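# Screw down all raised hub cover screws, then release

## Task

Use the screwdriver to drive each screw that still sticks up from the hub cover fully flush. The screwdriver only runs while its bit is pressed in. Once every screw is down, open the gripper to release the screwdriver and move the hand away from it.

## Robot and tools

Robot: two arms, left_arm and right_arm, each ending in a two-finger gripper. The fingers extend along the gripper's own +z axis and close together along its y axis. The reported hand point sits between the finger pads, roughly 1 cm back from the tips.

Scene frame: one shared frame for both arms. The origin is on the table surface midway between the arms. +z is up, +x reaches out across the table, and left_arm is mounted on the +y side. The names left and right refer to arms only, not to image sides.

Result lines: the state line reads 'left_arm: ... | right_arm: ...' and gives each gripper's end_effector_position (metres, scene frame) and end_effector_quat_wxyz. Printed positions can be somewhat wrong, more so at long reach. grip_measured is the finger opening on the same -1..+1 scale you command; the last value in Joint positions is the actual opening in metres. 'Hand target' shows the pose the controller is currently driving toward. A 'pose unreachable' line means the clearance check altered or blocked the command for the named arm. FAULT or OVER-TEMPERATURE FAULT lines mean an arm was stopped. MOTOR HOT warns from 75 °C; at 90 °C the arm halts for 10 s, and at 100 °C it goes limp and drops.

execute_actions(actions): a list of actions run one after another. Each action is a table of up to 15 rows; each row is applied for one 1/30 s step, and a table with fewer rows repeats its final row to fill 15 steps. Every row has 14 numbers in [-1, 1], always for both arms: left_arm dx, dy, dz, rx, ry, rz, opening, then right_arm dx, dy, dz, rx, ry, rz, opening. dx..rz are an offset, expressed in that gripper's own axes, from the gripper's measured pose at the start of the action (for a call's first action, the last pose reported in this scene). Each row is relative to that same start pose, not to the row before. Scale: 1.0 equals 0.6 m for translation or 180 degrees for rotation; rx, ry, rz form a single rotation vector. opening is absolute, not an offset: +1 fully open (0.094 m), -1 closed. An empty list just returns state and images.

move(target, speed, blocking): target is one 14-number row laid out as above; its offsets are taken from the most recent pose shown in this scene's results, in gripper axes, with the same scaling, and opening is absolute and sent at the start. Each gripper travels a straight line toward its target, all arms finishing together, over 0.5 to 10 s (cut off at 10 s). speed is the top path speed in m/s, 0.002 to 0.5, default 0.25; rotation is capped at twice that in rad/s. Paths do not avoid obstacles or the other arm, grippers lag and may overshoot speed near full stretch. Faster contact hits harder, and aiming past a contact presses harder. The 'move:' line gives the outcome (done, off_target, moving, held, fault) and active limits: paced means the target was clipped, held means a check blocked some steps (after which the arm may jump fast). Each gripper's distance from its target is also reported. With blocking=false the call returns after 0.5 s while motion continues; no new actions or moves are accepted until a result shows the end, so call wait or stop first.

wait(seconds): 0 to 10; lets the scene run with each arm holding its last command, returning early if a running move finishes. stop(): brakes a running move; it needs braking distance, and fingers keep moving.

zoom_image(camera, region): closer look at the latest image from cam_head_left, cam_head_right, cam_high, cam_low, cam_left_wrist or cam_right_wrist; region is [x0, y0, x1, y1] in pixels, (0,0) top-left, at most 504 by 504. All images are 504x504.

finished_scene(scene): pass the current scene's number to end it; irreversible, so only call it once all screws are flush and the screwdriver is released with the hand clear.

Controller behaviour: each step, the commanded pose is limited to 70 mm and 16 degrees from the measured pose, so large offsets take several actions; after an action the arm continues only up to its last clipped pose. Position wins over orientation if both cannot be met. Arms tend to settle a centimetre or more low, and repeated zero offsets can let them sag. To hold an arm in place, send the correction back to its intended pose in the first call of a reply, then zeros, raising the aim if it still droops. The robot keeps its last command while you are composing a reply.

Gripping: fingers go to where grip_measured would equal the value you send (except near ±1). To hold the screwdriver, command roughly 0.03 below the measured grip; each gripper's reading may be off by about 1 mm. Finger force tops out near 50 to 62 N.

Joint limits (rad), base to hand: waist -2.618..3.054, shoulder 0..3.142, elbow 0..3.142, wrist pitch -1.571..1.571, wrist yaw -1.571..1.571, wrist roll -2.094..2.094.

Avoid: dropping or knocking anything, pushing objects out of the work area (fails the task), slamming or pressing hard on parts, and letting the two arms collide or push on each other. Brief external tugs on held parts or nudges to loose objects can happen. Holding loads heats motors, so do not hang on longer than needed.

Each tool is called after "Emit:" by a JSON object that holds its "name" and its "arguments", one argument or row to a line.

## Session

Emit:
{"name": "execute_actions", "arguments": {
  "actions": []
}}

Scene clock: 0.00 s.
left_arm: end_effector_position=(+0.2263, +0.1593, +0.1828) grip_measured=+1.000 end_effector_quat_wxyz=(+0.604, +0.236, +0.761, +0.026) | right_arm: end_effector_position=(+0.1366, -0.0211, +0.2967) grip_measured=+1.000 end_effector_quat_wxyz=(+0.615, -0.618, +0.487, +0.048)
Joint positions: left_arm=[-1.576  0.683  0.404 -0.407 -1.131 -0.294  0.094] | right_arm=[ 1.29   0.869  0.771 -0.145  0.129 -0.793  0.094]
Joint velocities: left_arm=[-0.012  0.012 -0.007  0.037  0.022 -0.081  0.   ] | right_arm=[-0.002 -0.012  0.012 -0.022 -0.022  0.007  0.   ]
Hand target (left_arm): +0.227, +0.160, +0.189; +0.609, +0.227, +0.760, +0.022
Hand target (right_arm): +0.136, -0.022, +0.300; +0.617, -0.616, +0.487, +0.050

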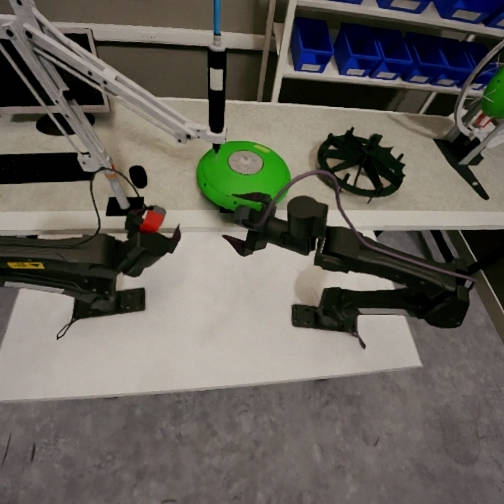

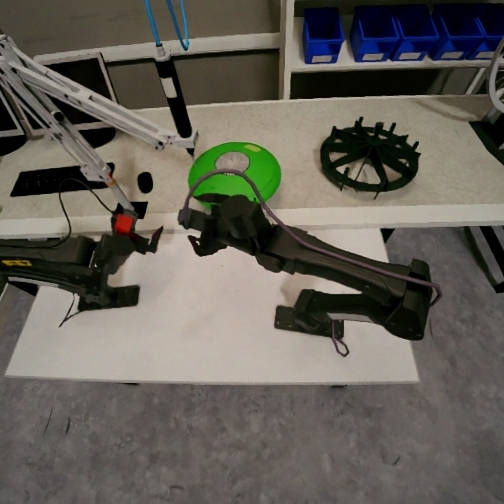

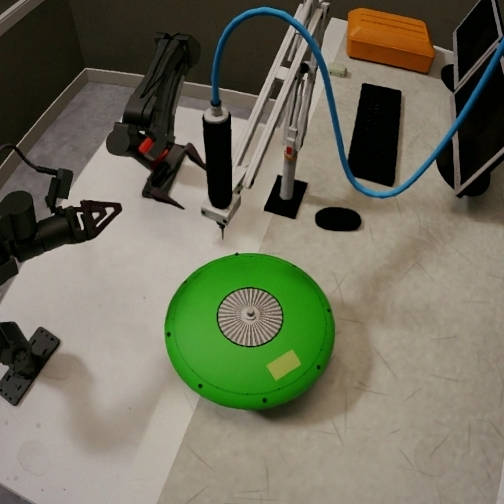

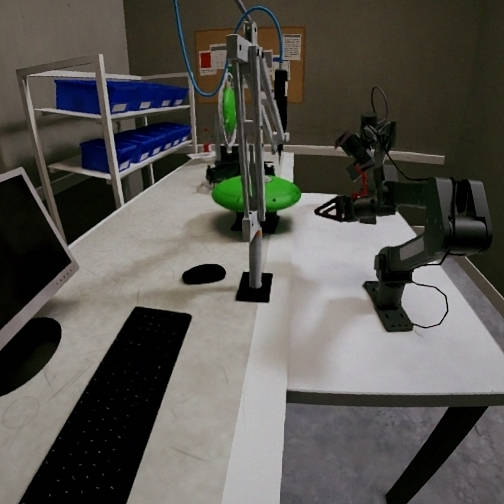

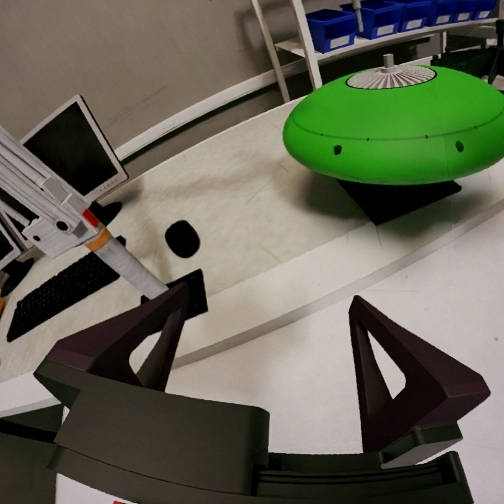

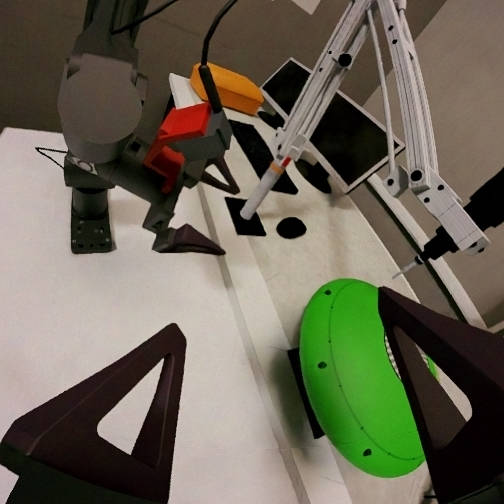

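Emit:
{"name": "zoom_image", "arguments": {
  "camera": "cam_high",
  "region": [155,235,255,415]
}}

Emit:
{"name": "zoom_image", "arguments": {
  "camera": "cam_high",
  "region": [250,235,350,415]
}}

Emit:
{"name": "zoom_image", "arguments": {
  "camera": "cam_left_wrist",
  "region": [270,60,504,200]
}}

Emit:
{"name": "zoom_image", "arguments": {
  "camera": "cam_right_wrist",
  "region": [280,270,440,490]
}}

Emit:
{"name": "zoom_image", "arguments": {
  "camera": "cam_low",
  "region": [205,150,310,230]
}}

Region (155, 235, 255, 415) of cam_high's 504x504 image, scaled by 2.800, with more detail than that image has.

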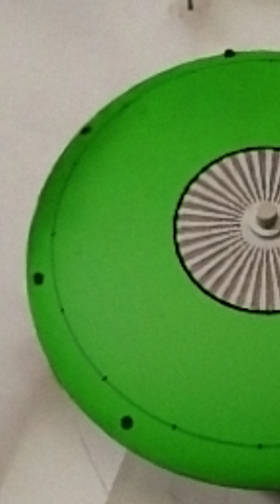

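Region (250, 235, 350, 415) of cam_high's 504x504 image, scaled by 2.800, with more detail than that image has.

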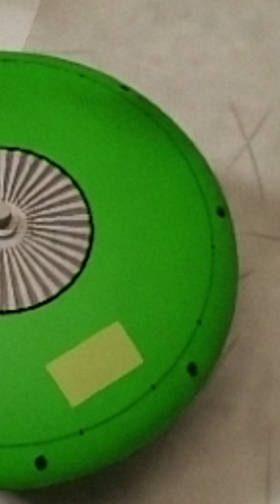

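Region (270, 60, 504, 200) of cam_left_wrist's 504x504 image, scaled by 2.154, with more detail than that image has; it fills the top 302 rows of this view, and the rest is white.

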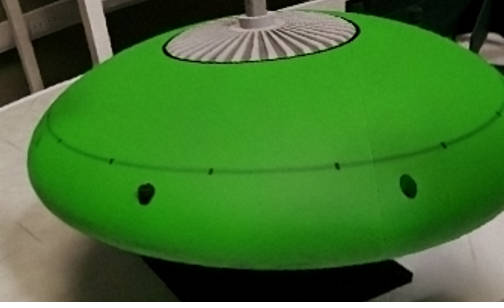

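Region (280, 270, 440, 490) of cam_right_wrist's 504x504 image, scaled by 2.291, with more detail than that image has; it fills the left 367 columns of this view, and the rest is white.

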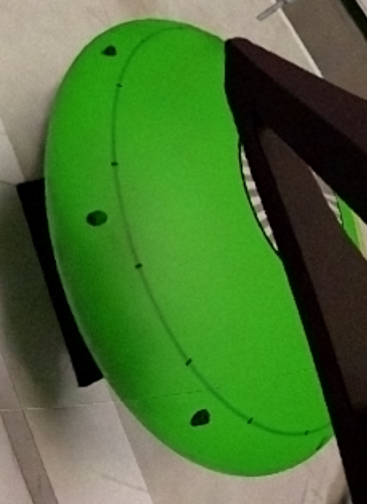

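Region (205, 150, 310, 230) of cam_low's 504x504 image, scaled by 4.800, with more detail than that image has; it fills the top 384 rows of this view, and the rest is white.

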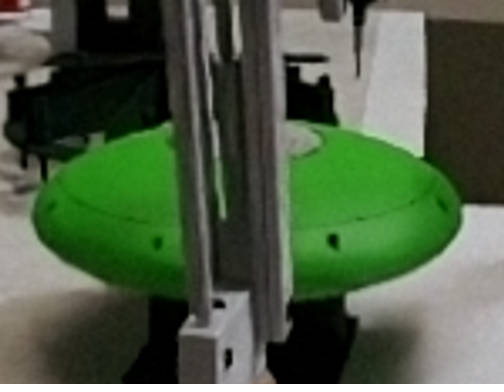

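Emit:
{"name": "move", "arguments": {
  "target": [-0.09,0,-0.06,0.13,0,0,1,0.01,-0.295,0.017,0.102,-0.004,0.277,1]
}}

Scene clock: 19.77 s.
left_arm: end_effector_position=(+0.2012, +0.1429, +0.2263) grip_measured=+1.000 end_effector_quat_wxyz=(+0.533, +0.362, +0.756, -0.116) | right_arm: end_effector_position=(+0.2606, -0.0568, +0.4134) grip_measured=+1.000 end_effector_quat_wxyz=(+0.632, -0.255, +0.694, +0.232)
Joint positions: left_arm=[-1.388  0.491  0.613 -0.624 -0.57  -0.056  0.094] | right_arm=[ 0.911  1.119  1.204 -0.18   0.032  0.002  0.094]
Joint velocities: left_arm=[-0.012 -0.002  0.002 -0.095  0.022  0.007  0.   ] | right_arm=[-0.007 -0.002  0.007 -0.037 -0.022 -0.022  0.   ]
Hand target (left_arm): +0.201, +0.146, +0.242; +0.544, +0.354, +0.750, -0.128
Hand target (right_arm): +0.264, -0.057, +0.416; +0.628, -0.252, +0.699, +0.230
Off the commanded pose (left_arm): 0.016 m, 2 deg.
Off the commanded pose (right_arm): 0.004 m, 1 deg.
move: off_target (left_arm)

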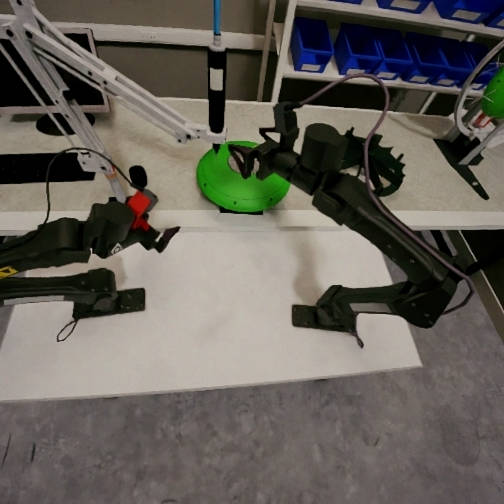

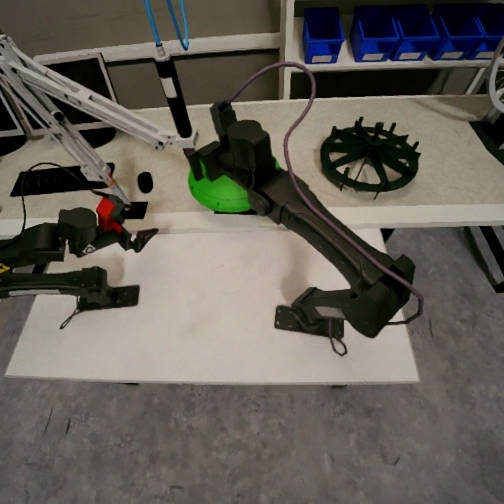

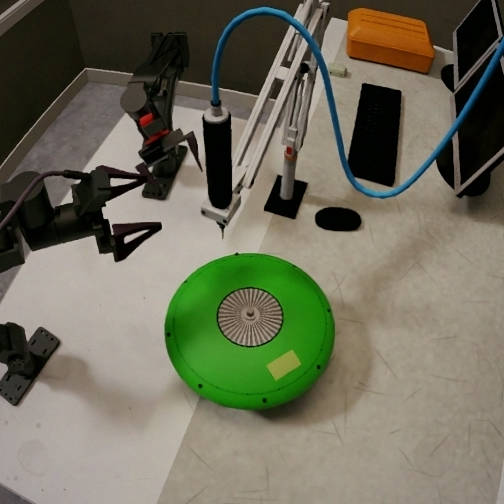

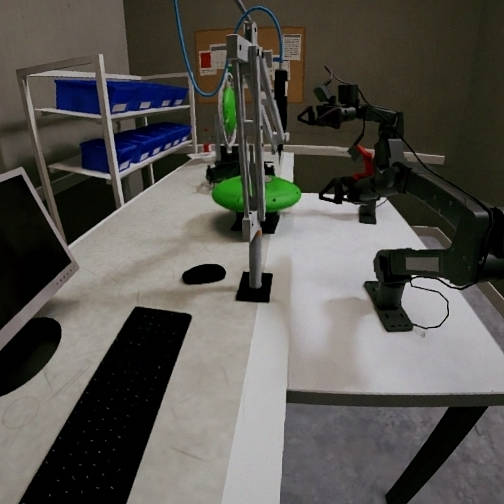

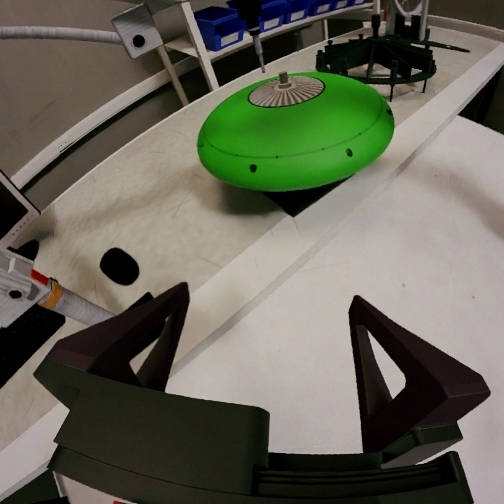

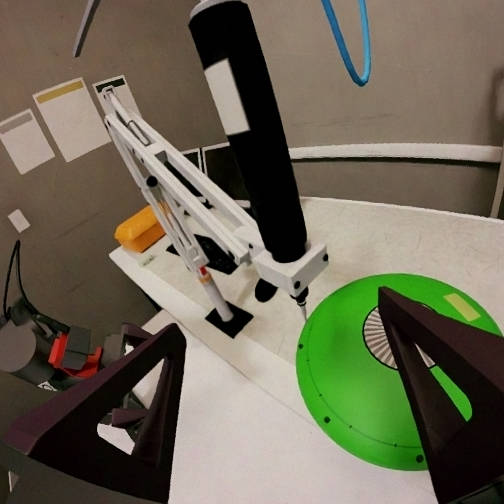

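Emit:
{"name": "zoom_image", "arguments": {
  "camera": "cam_right_wrist",
  "region": [380,400,504,490]
}}

Emit:
{"name": "move", "arguments": {
  "target": [0,0,0,0,0,0,1,0,-0.01,0.18,0,0,0,1],
  "speed": 0.12
}}

Emit:
{"name": "zoom_image", "arguments": {
  "camera": "cam_high",
  "region": [150,130,280,260]
}}

Emit:
{"name": "zoom_image", "arguments": {
  "camera": "cam_low",
  "region": [240,70,340,170]
}}

Region (380, 400, 504, 490) of cam_right_wrist's 504x504 image, scaled by 4.065, with more detail than that image has; it fills the top 366 rows of this view, and the rest is white.

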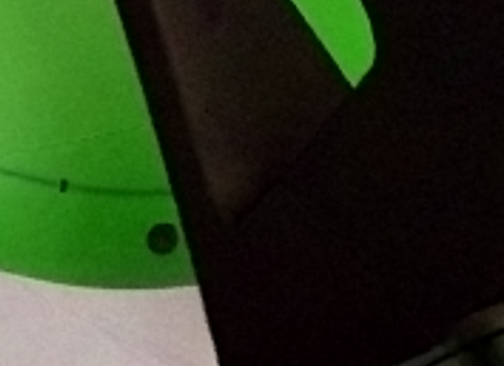

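Scene clock: 26.93 s.
left_arm: end_effector_position=(+0.2010, +0.1428, +0.2260) grip_measured=+1.000 end_effector_quat_wxyz=(+0.532, +0.363, +0.756, -0.116) | right_arm: end_effector_position=(+0.3429, +0.0083, +0.3865) grip_measured=+1.000 end_effector_quat_wxyz=(+0.619, -0.258, +0.706, +0.227)
Joint positions: left_arm=[-1.388  0.491  0.613 -0.625 -0.568 -0.055  0.094] | right_arm=[ 0.89   1.495  1.402 -0.038  0.014  0.004  0.094]
Joint velocities: left_arm=[-0.002  0.007  0.002  0.051  0.066  0.051  0.   ] | right_arm=[-0.022 -0.012 -0.002 -0.051 -0.022  0.066  0.   ]
Hand target (left_arm): +0.201, +0.143, +0.226; +0.533, +0.362, +0.756, -0.116
Hand target (right_arm): +0.345, +0.008, +0.402; +0.632, -0.255, +0.694, +0.231
Off the commanded pose (left_arm): 0.000 m, 0 deg.
Off the commanded pose (right_arm): 0.017 m, 2 deg.
move: off_target (right_arm)

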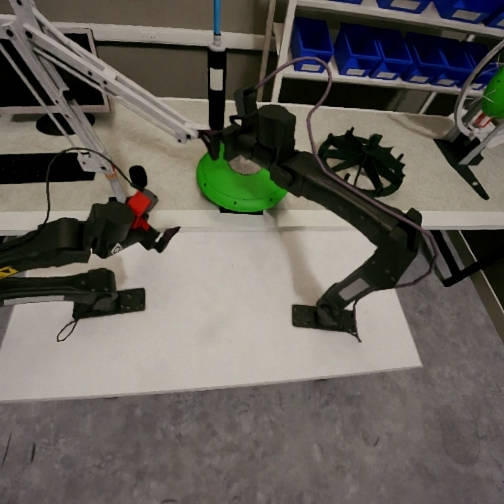

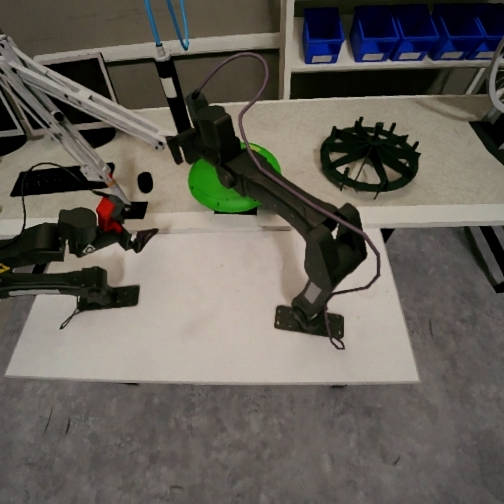

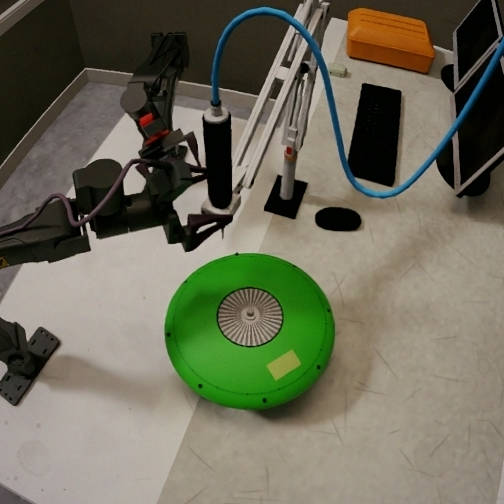

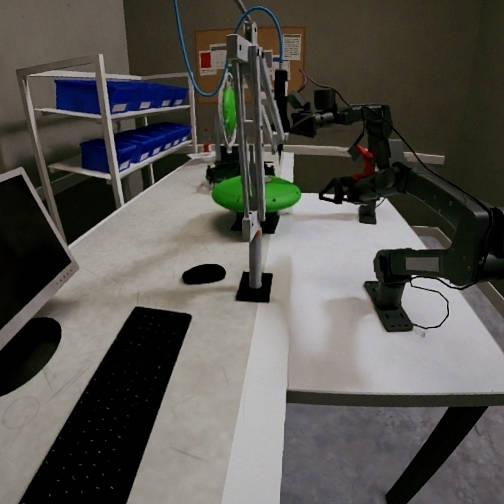

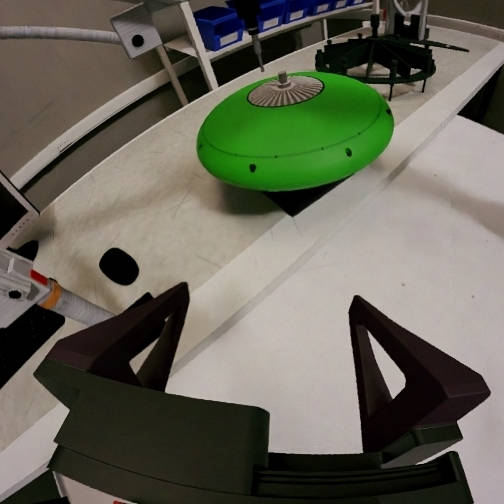

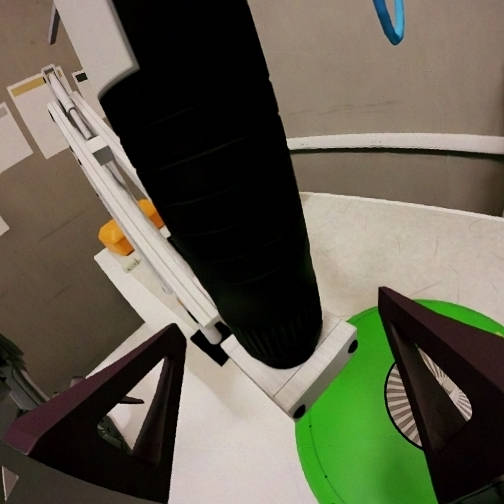

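Region (150, 130, 280, 260) of cam_high's 504x504 image, scaled by 3.877, with more detail than that image has.

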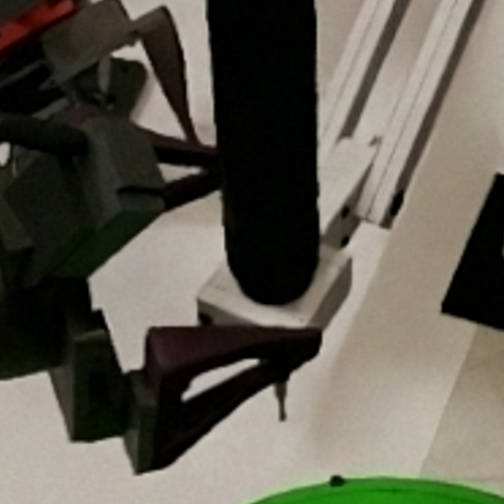

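Region (240, 70, 340, 170) of cam_low's 504x504 image, scaled by 5.040, with more detail than that image has.

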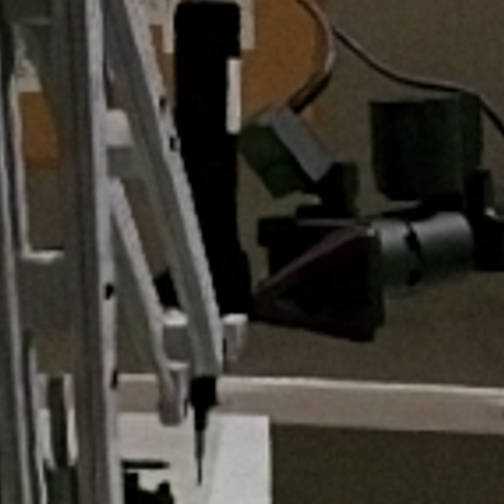

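Up ~1.2 cm and forward 2 cm, partly closing.

Emit:
{"name": "execute_actions", "arguments": {
  "actions": [
    [[0,0,0,0,0,0,1,-0.055,0,0.01,0,-0.012,0,1]],
    [[0,0,0,0,0,0,1,-0.03,0,0.035,0,-0.01,0,0.3]]
  ]
}}

Emit:
{"name": "zoom_image", "arguments": {
  "camera": "cam_low",
  "region": [240,70,340,170]
}}

Scene clock: 31.10 s.
left_arm: end_effector_position=(+0.2010, +0.1428, +0.2260) grip_measured=+1.000 end_effector_quat_wxyz=(+0.532, +0.363, +0.756, -0.116) | right_arm: end_effector_position=(+0.3641, +0.0268, +0.4280) grip_measured=+0.301 end_effector_quat_wxyz=(+0.644, -0.249, +0.683, +0.237)
Joint positions: left_arm=[-1.388  0.491  0.613 -0.625 -0.568 -0.055  0.094] | right_arm=[ 0.89   1.612  1.612 -0.058  0.013  0.004  0.061]
Joint velocities: left_arm=[-0.007 -0.007  0.007 -0.022  0.037 -0.022  0.   ] | right_arm=[ 0.002 -0.027  0.007 -0.11   0.037 -0.022 -0.   ]
Hand target (left_arm): +0.201, +0.143, +0.226; +0.532, +0.363, +0.756, -0.116
Hand target (right_arm): +0.365, +0.027, +0.437; +0.649, -0.247, +0.679, +0.239
Off the commanded pose (left_arm): 0.000 m, 0 deg.
Off the commanded pose (right_arm): 0.009 m, 1 deg.

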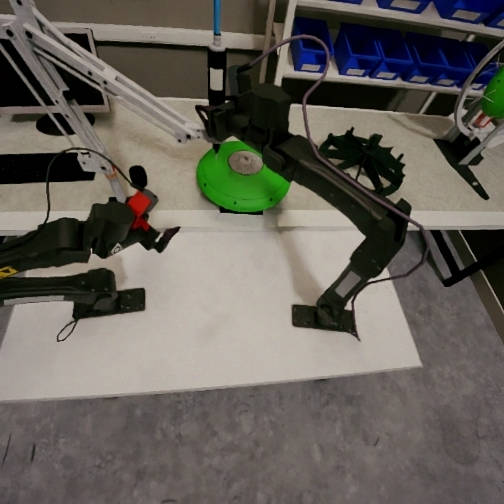

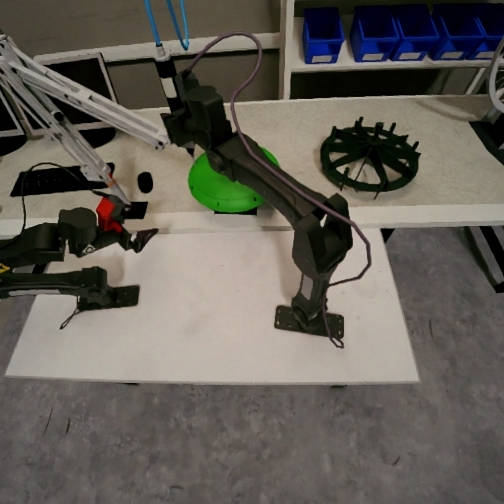

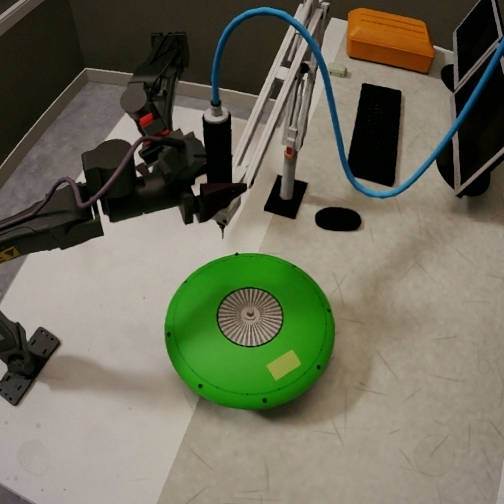

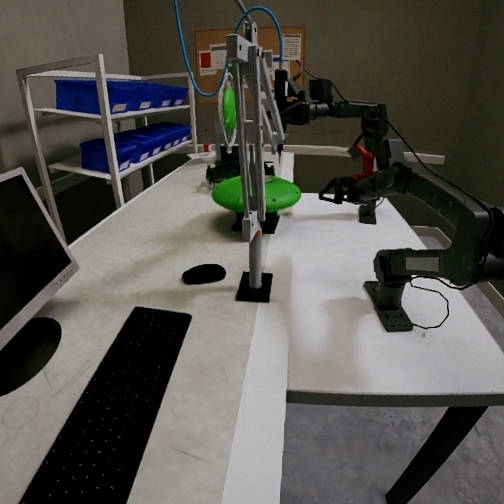

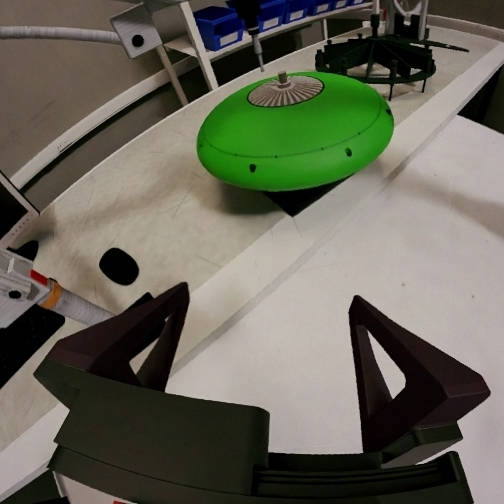

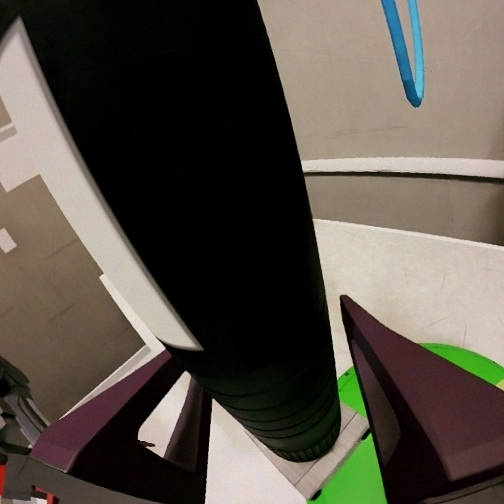

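Region (240, 70, 340, 170) of cam_low's 504x504 image, scaled by 5.040, with more detail than that image has.

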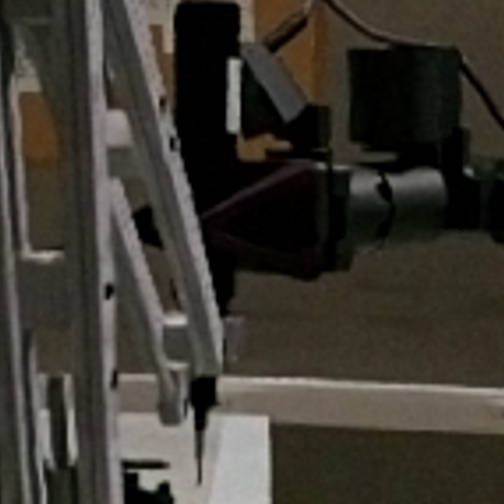

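Emit:
{"name": "execute_actions", "arguments": {
  "actions": [
    [[0,0,0,0,0,0,1,0.022,0,-0.003,0,0,0,0.1]],
    [[0,0,0,0,0,0,1,-0.01,0,0,0,0,0,-0.27]]
  ]
}}

Emit:
{"name": "move", "arguments": {
  "target": [0,0,0,0,0,0,1,0.11,0.03,0.04,0,0,0,-0.27],
  "speed": 0.08
}}

Emit:
{"name": "zoom_image", "arguments": {
  "camera": "cam_high",
  "region": [205,215,268,278]
}}

Emit:
{"name": "zoom_image", "arguments": {
  "camera": "cam_left_wrist",
  "region": [200,85,300,185]
}}

Scene clock: 36.53 s.
left_arm: end_effector_position=(+0.2010, +0.1428, +0.2260) grip_measured=+1.000 end_effector_quat_wxyz=(+0.532, +0.363, +0.756, -0.116) | right_arm: end_effector_position=(+0.3660, +0.0262, +0.4101) grip_measured=-0.243 end_effector_quat_wxyz=(+0.640, -0.250, +0.689, +0.232)
Joint positions: left_arm=[-1.388  0.491  0.613 -0.625 -0.568 -0.055  0.094] | right_arm=[ 0.888  1.605  1.549 -0.017  0.018  0.     0.036]
Joint velocities: left_arm=[-0.002 -0.017 -0.002 -0.022 -0.051 -0.022  0.   ] | right_arm=[-0.002  0.017  0.002 -0.022  0.081 -0.022 -0.001]
Hand target (left_arm): +0.201, +0.143, +0.226; +0.532, +0.363, +0.756, -0.116
Hand target (right_arm): +0.365, +0.028, +0.416; +0.639, -0.251, +0.688, +0.235
Off the commanded pose (left_arm): 0.000 m, 0 deg.
Off the commanded pose (right_arm): 0.006 m, 0 deg.

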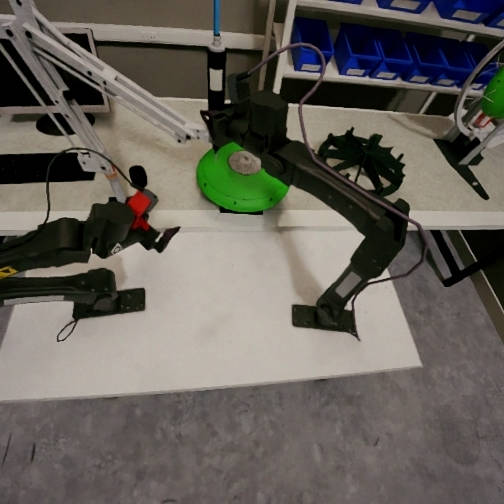

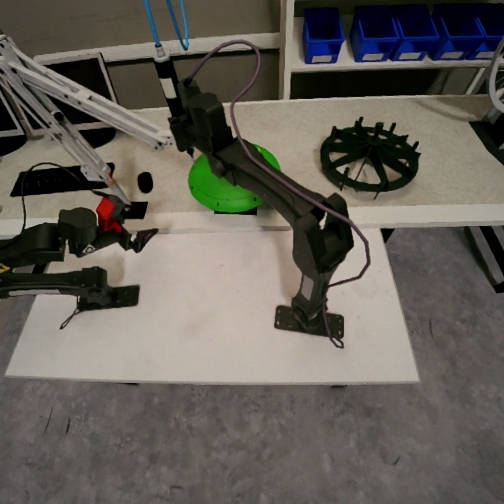

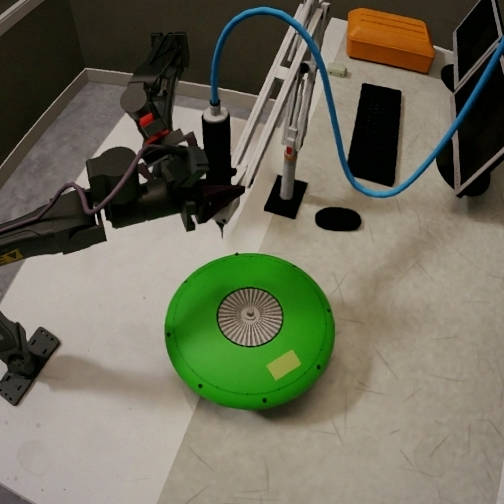

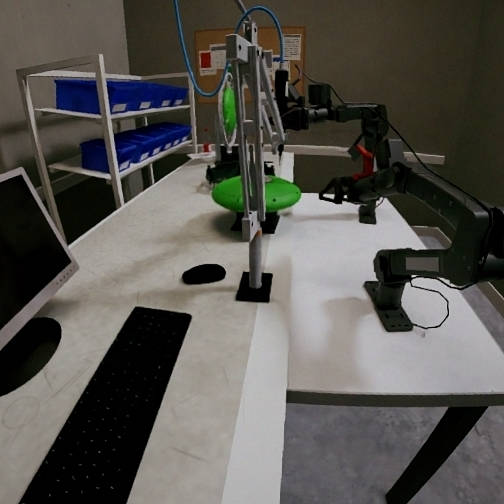

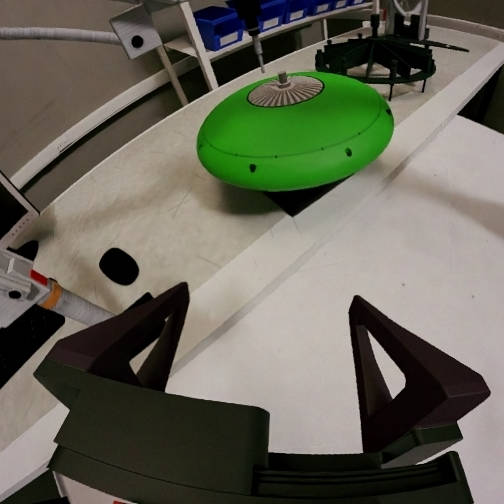

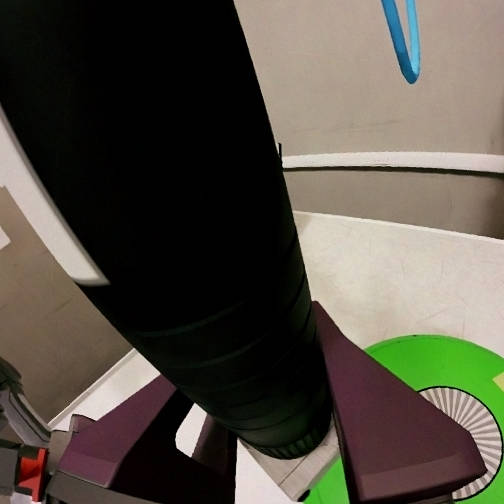

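Scene clock: 37.83 s.
left_arm: end_effector_position=(+0.2010, +0.1428, +0.2260) grip_measured=+1.000 end_effector_quat_wxyz=(+0.532, +0.363, +0.756, -0.116) | right_arm: end_effector_position=(+0.3681, +0.0480, +0.3508) grip_measured=-0.243 end_effector_quat_wxyz=(+0.642, -0.249, +0.687, +0.231)
Joint positions: left_arm=[-1.388  0.491  0.613 -0.625 -0.568 -0.055  0.094] | right_arm=[0.931 1.652 1.358 0.224 0.062 0.002 0.036]
Joint velocities: left_arm=[-0.017  0.002 -0.012 -0.066 -0.095 -0.022  0.   ] | right_arm=[ 0.007 -0.007  0.002  0.007  0.022 -0.022 -0.   ]
Hand target (left_arm): +0.201, +0.143, +0.226; +0.532, +0.363, +0.756, -0.116
Hand target (right_arm): +0.368, +0.052, +0.343; +0.640, -0.250, +0.689, +0.232
Off the commanded pose (left_arm): 0.000 m, 0 deg.
Off the commanded pose (right_arm): 0.009 m, 0 deg.
move: done

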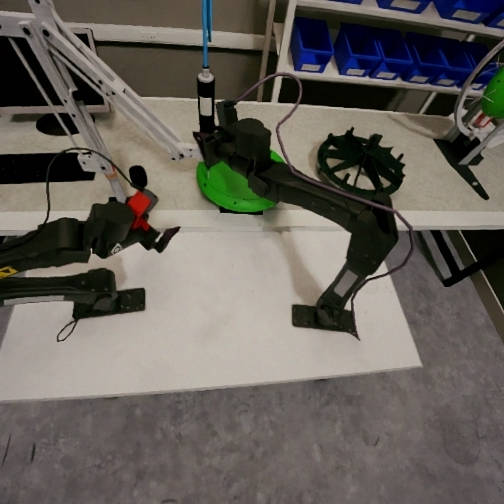

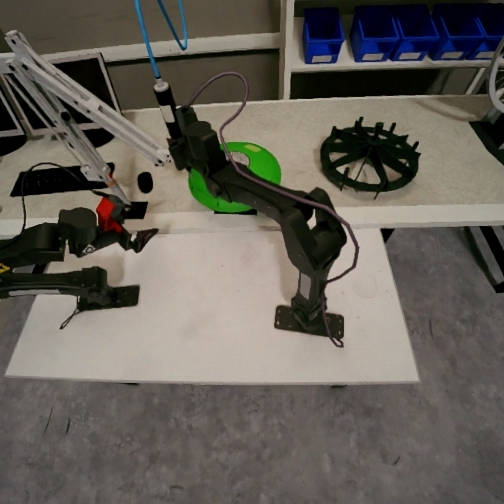

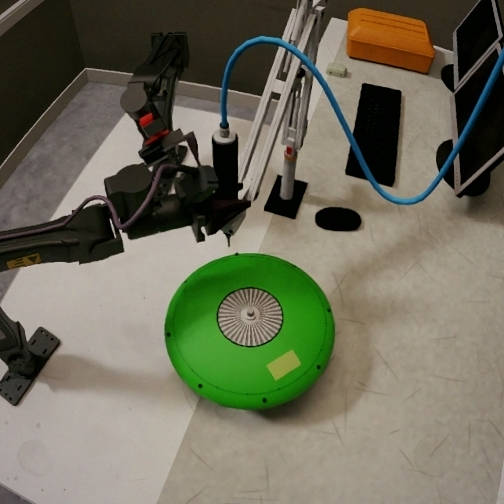

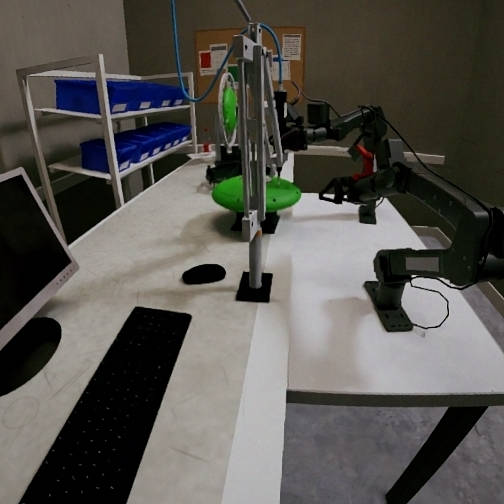

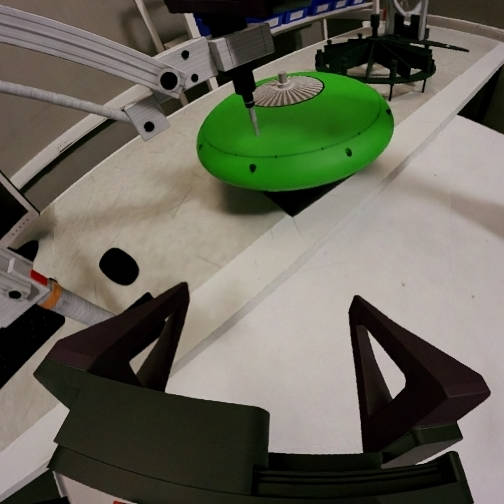

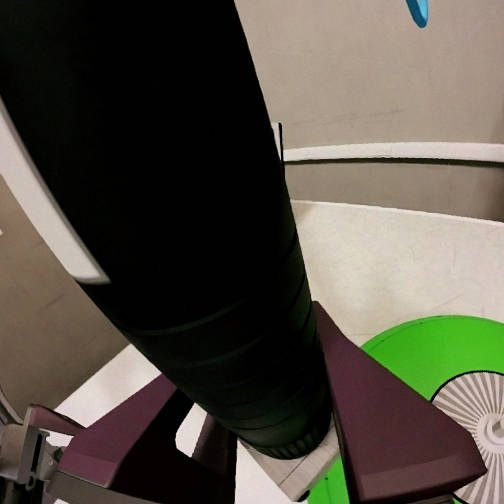

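Region (205, 215, 268, 278) of cam_high's 504x504 image, scaled by 8.000, with more detail than that image has.

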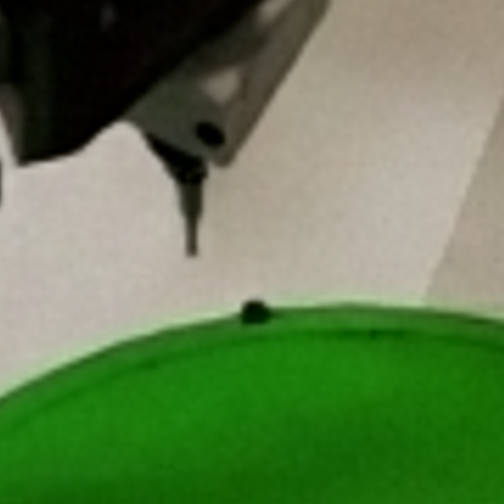

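Region (200, 85, 300, 185) of cam_left_wrist's 504x504 image, scaled by 5.040, with more detail than that image has.

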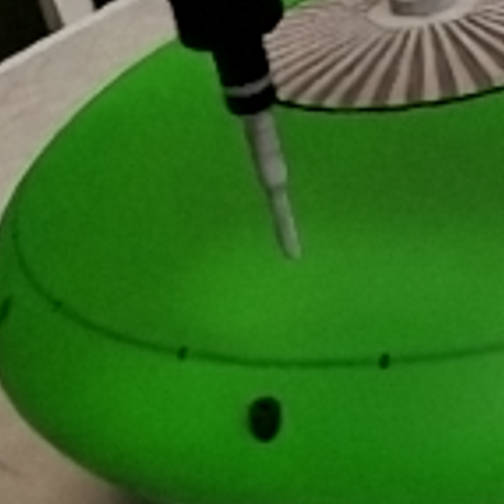

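Emit:
{"name": "move", "arguments": {
  "target": [0,0,0,0,0,0,1,0.048,0.008,0.031,0,0,0,-0.28],
  "speed": 0.05
}}

Emit:
{"name": "zoom_image", "arguments": {
  "camera": "cam_high",
  "region": [216,228,258,270]
}}

Emit:
{"name": "zoom_image", "arguments": {
  "camera": "cam_left_wrist",
  "region": [220,120,283,183]
}}

Scene clock: 43.43 s.
left_arm: end_effector_position=(+0.2010, +0.1428, +0.2260) grip_measured=+1.000 end_effector_quat_wxyz=(+0.532, +0.363, +0.756, -0.116) | right_arm: end_effector_position=(+0.3742, +0.0615, +0.3302) grip_measured=-0.243 end_effector_quat_wxyz=(+0.641, -0.253, +0.685, +0.236)
Joint positions: left_arm=[-1.388  0.491  0.613 -0.625 -0.568 -0.055  0.094] | right_arm=[0.94  1.711 1.338 0.306 0.058 0.002 0.036]
Joint velocities: left_arm=[-0.017 -0.012 -0.002 -0.051 -0.022  0.095  0.   ] | right_arm=[ 0.002 -0.012  0.002 -0.037 -0.022 -0.051 -0.001]
Hand target (left_arm): +0.201, +0.143, +0.226; +0.532, +0.363, +0.756, -0.116
Hand target (right_arm): +0.377, +0.062, +0.321; +0.642, -0.249, +0.688, +0.231
Off the commanded pose (left_arm): 0.000 m, 0 deg.
Off the commanded pose (right_arm): 0.010 m, 1 deg.
move: done

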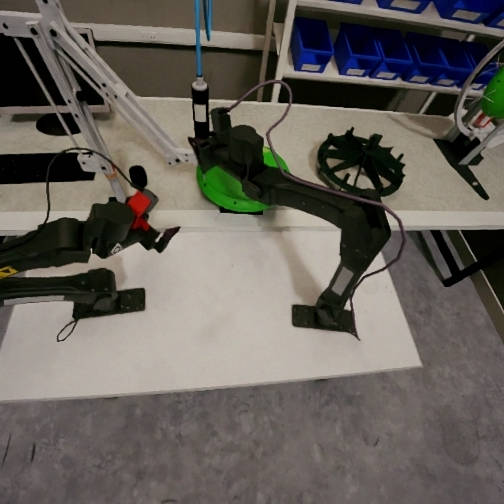

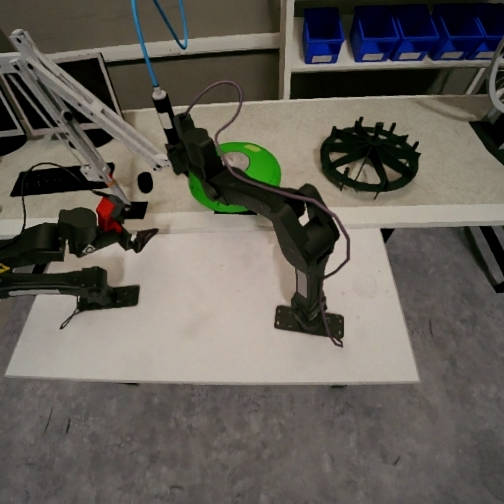

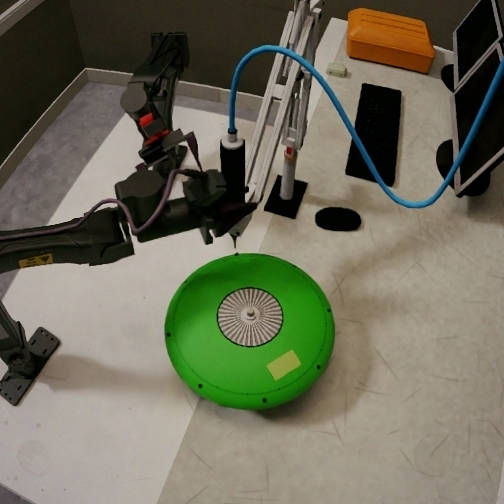

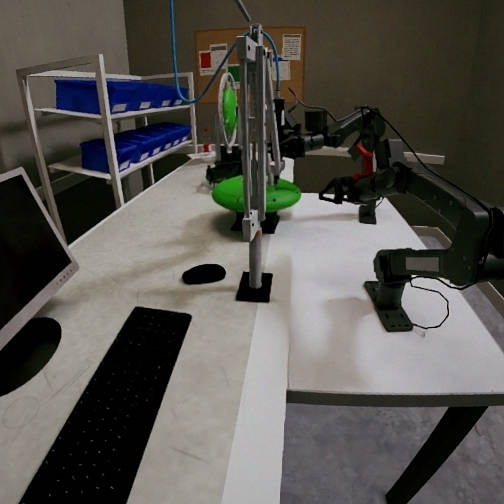

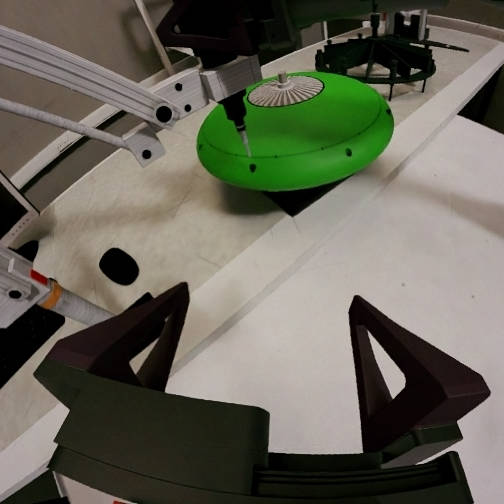

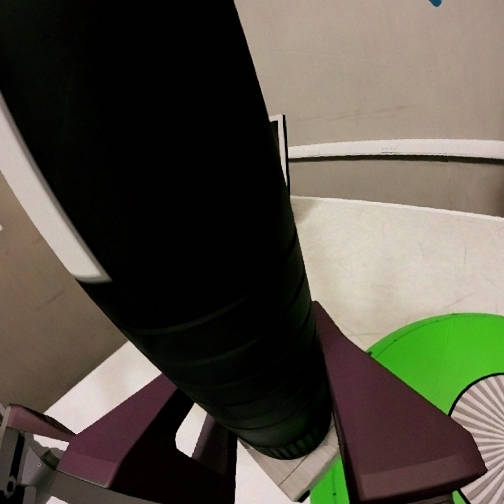

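Region (216, 228, 258, 270) of cam_high's 504x504 image, scaled by 12.000, with more detail than that image has.

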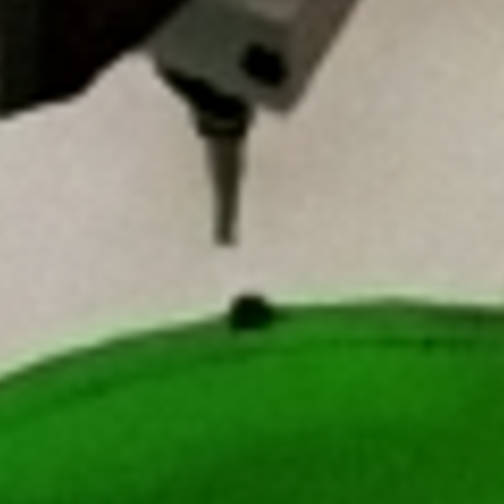

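Region (220, 120, 283, 183) of cam_left_wrist's 504x504 image, scaled by 8.000, with more detail than that image has.

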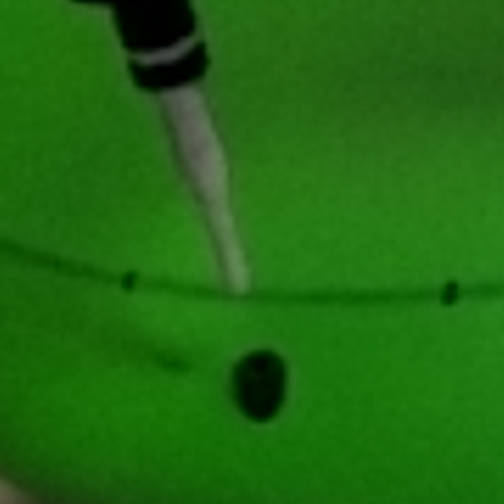

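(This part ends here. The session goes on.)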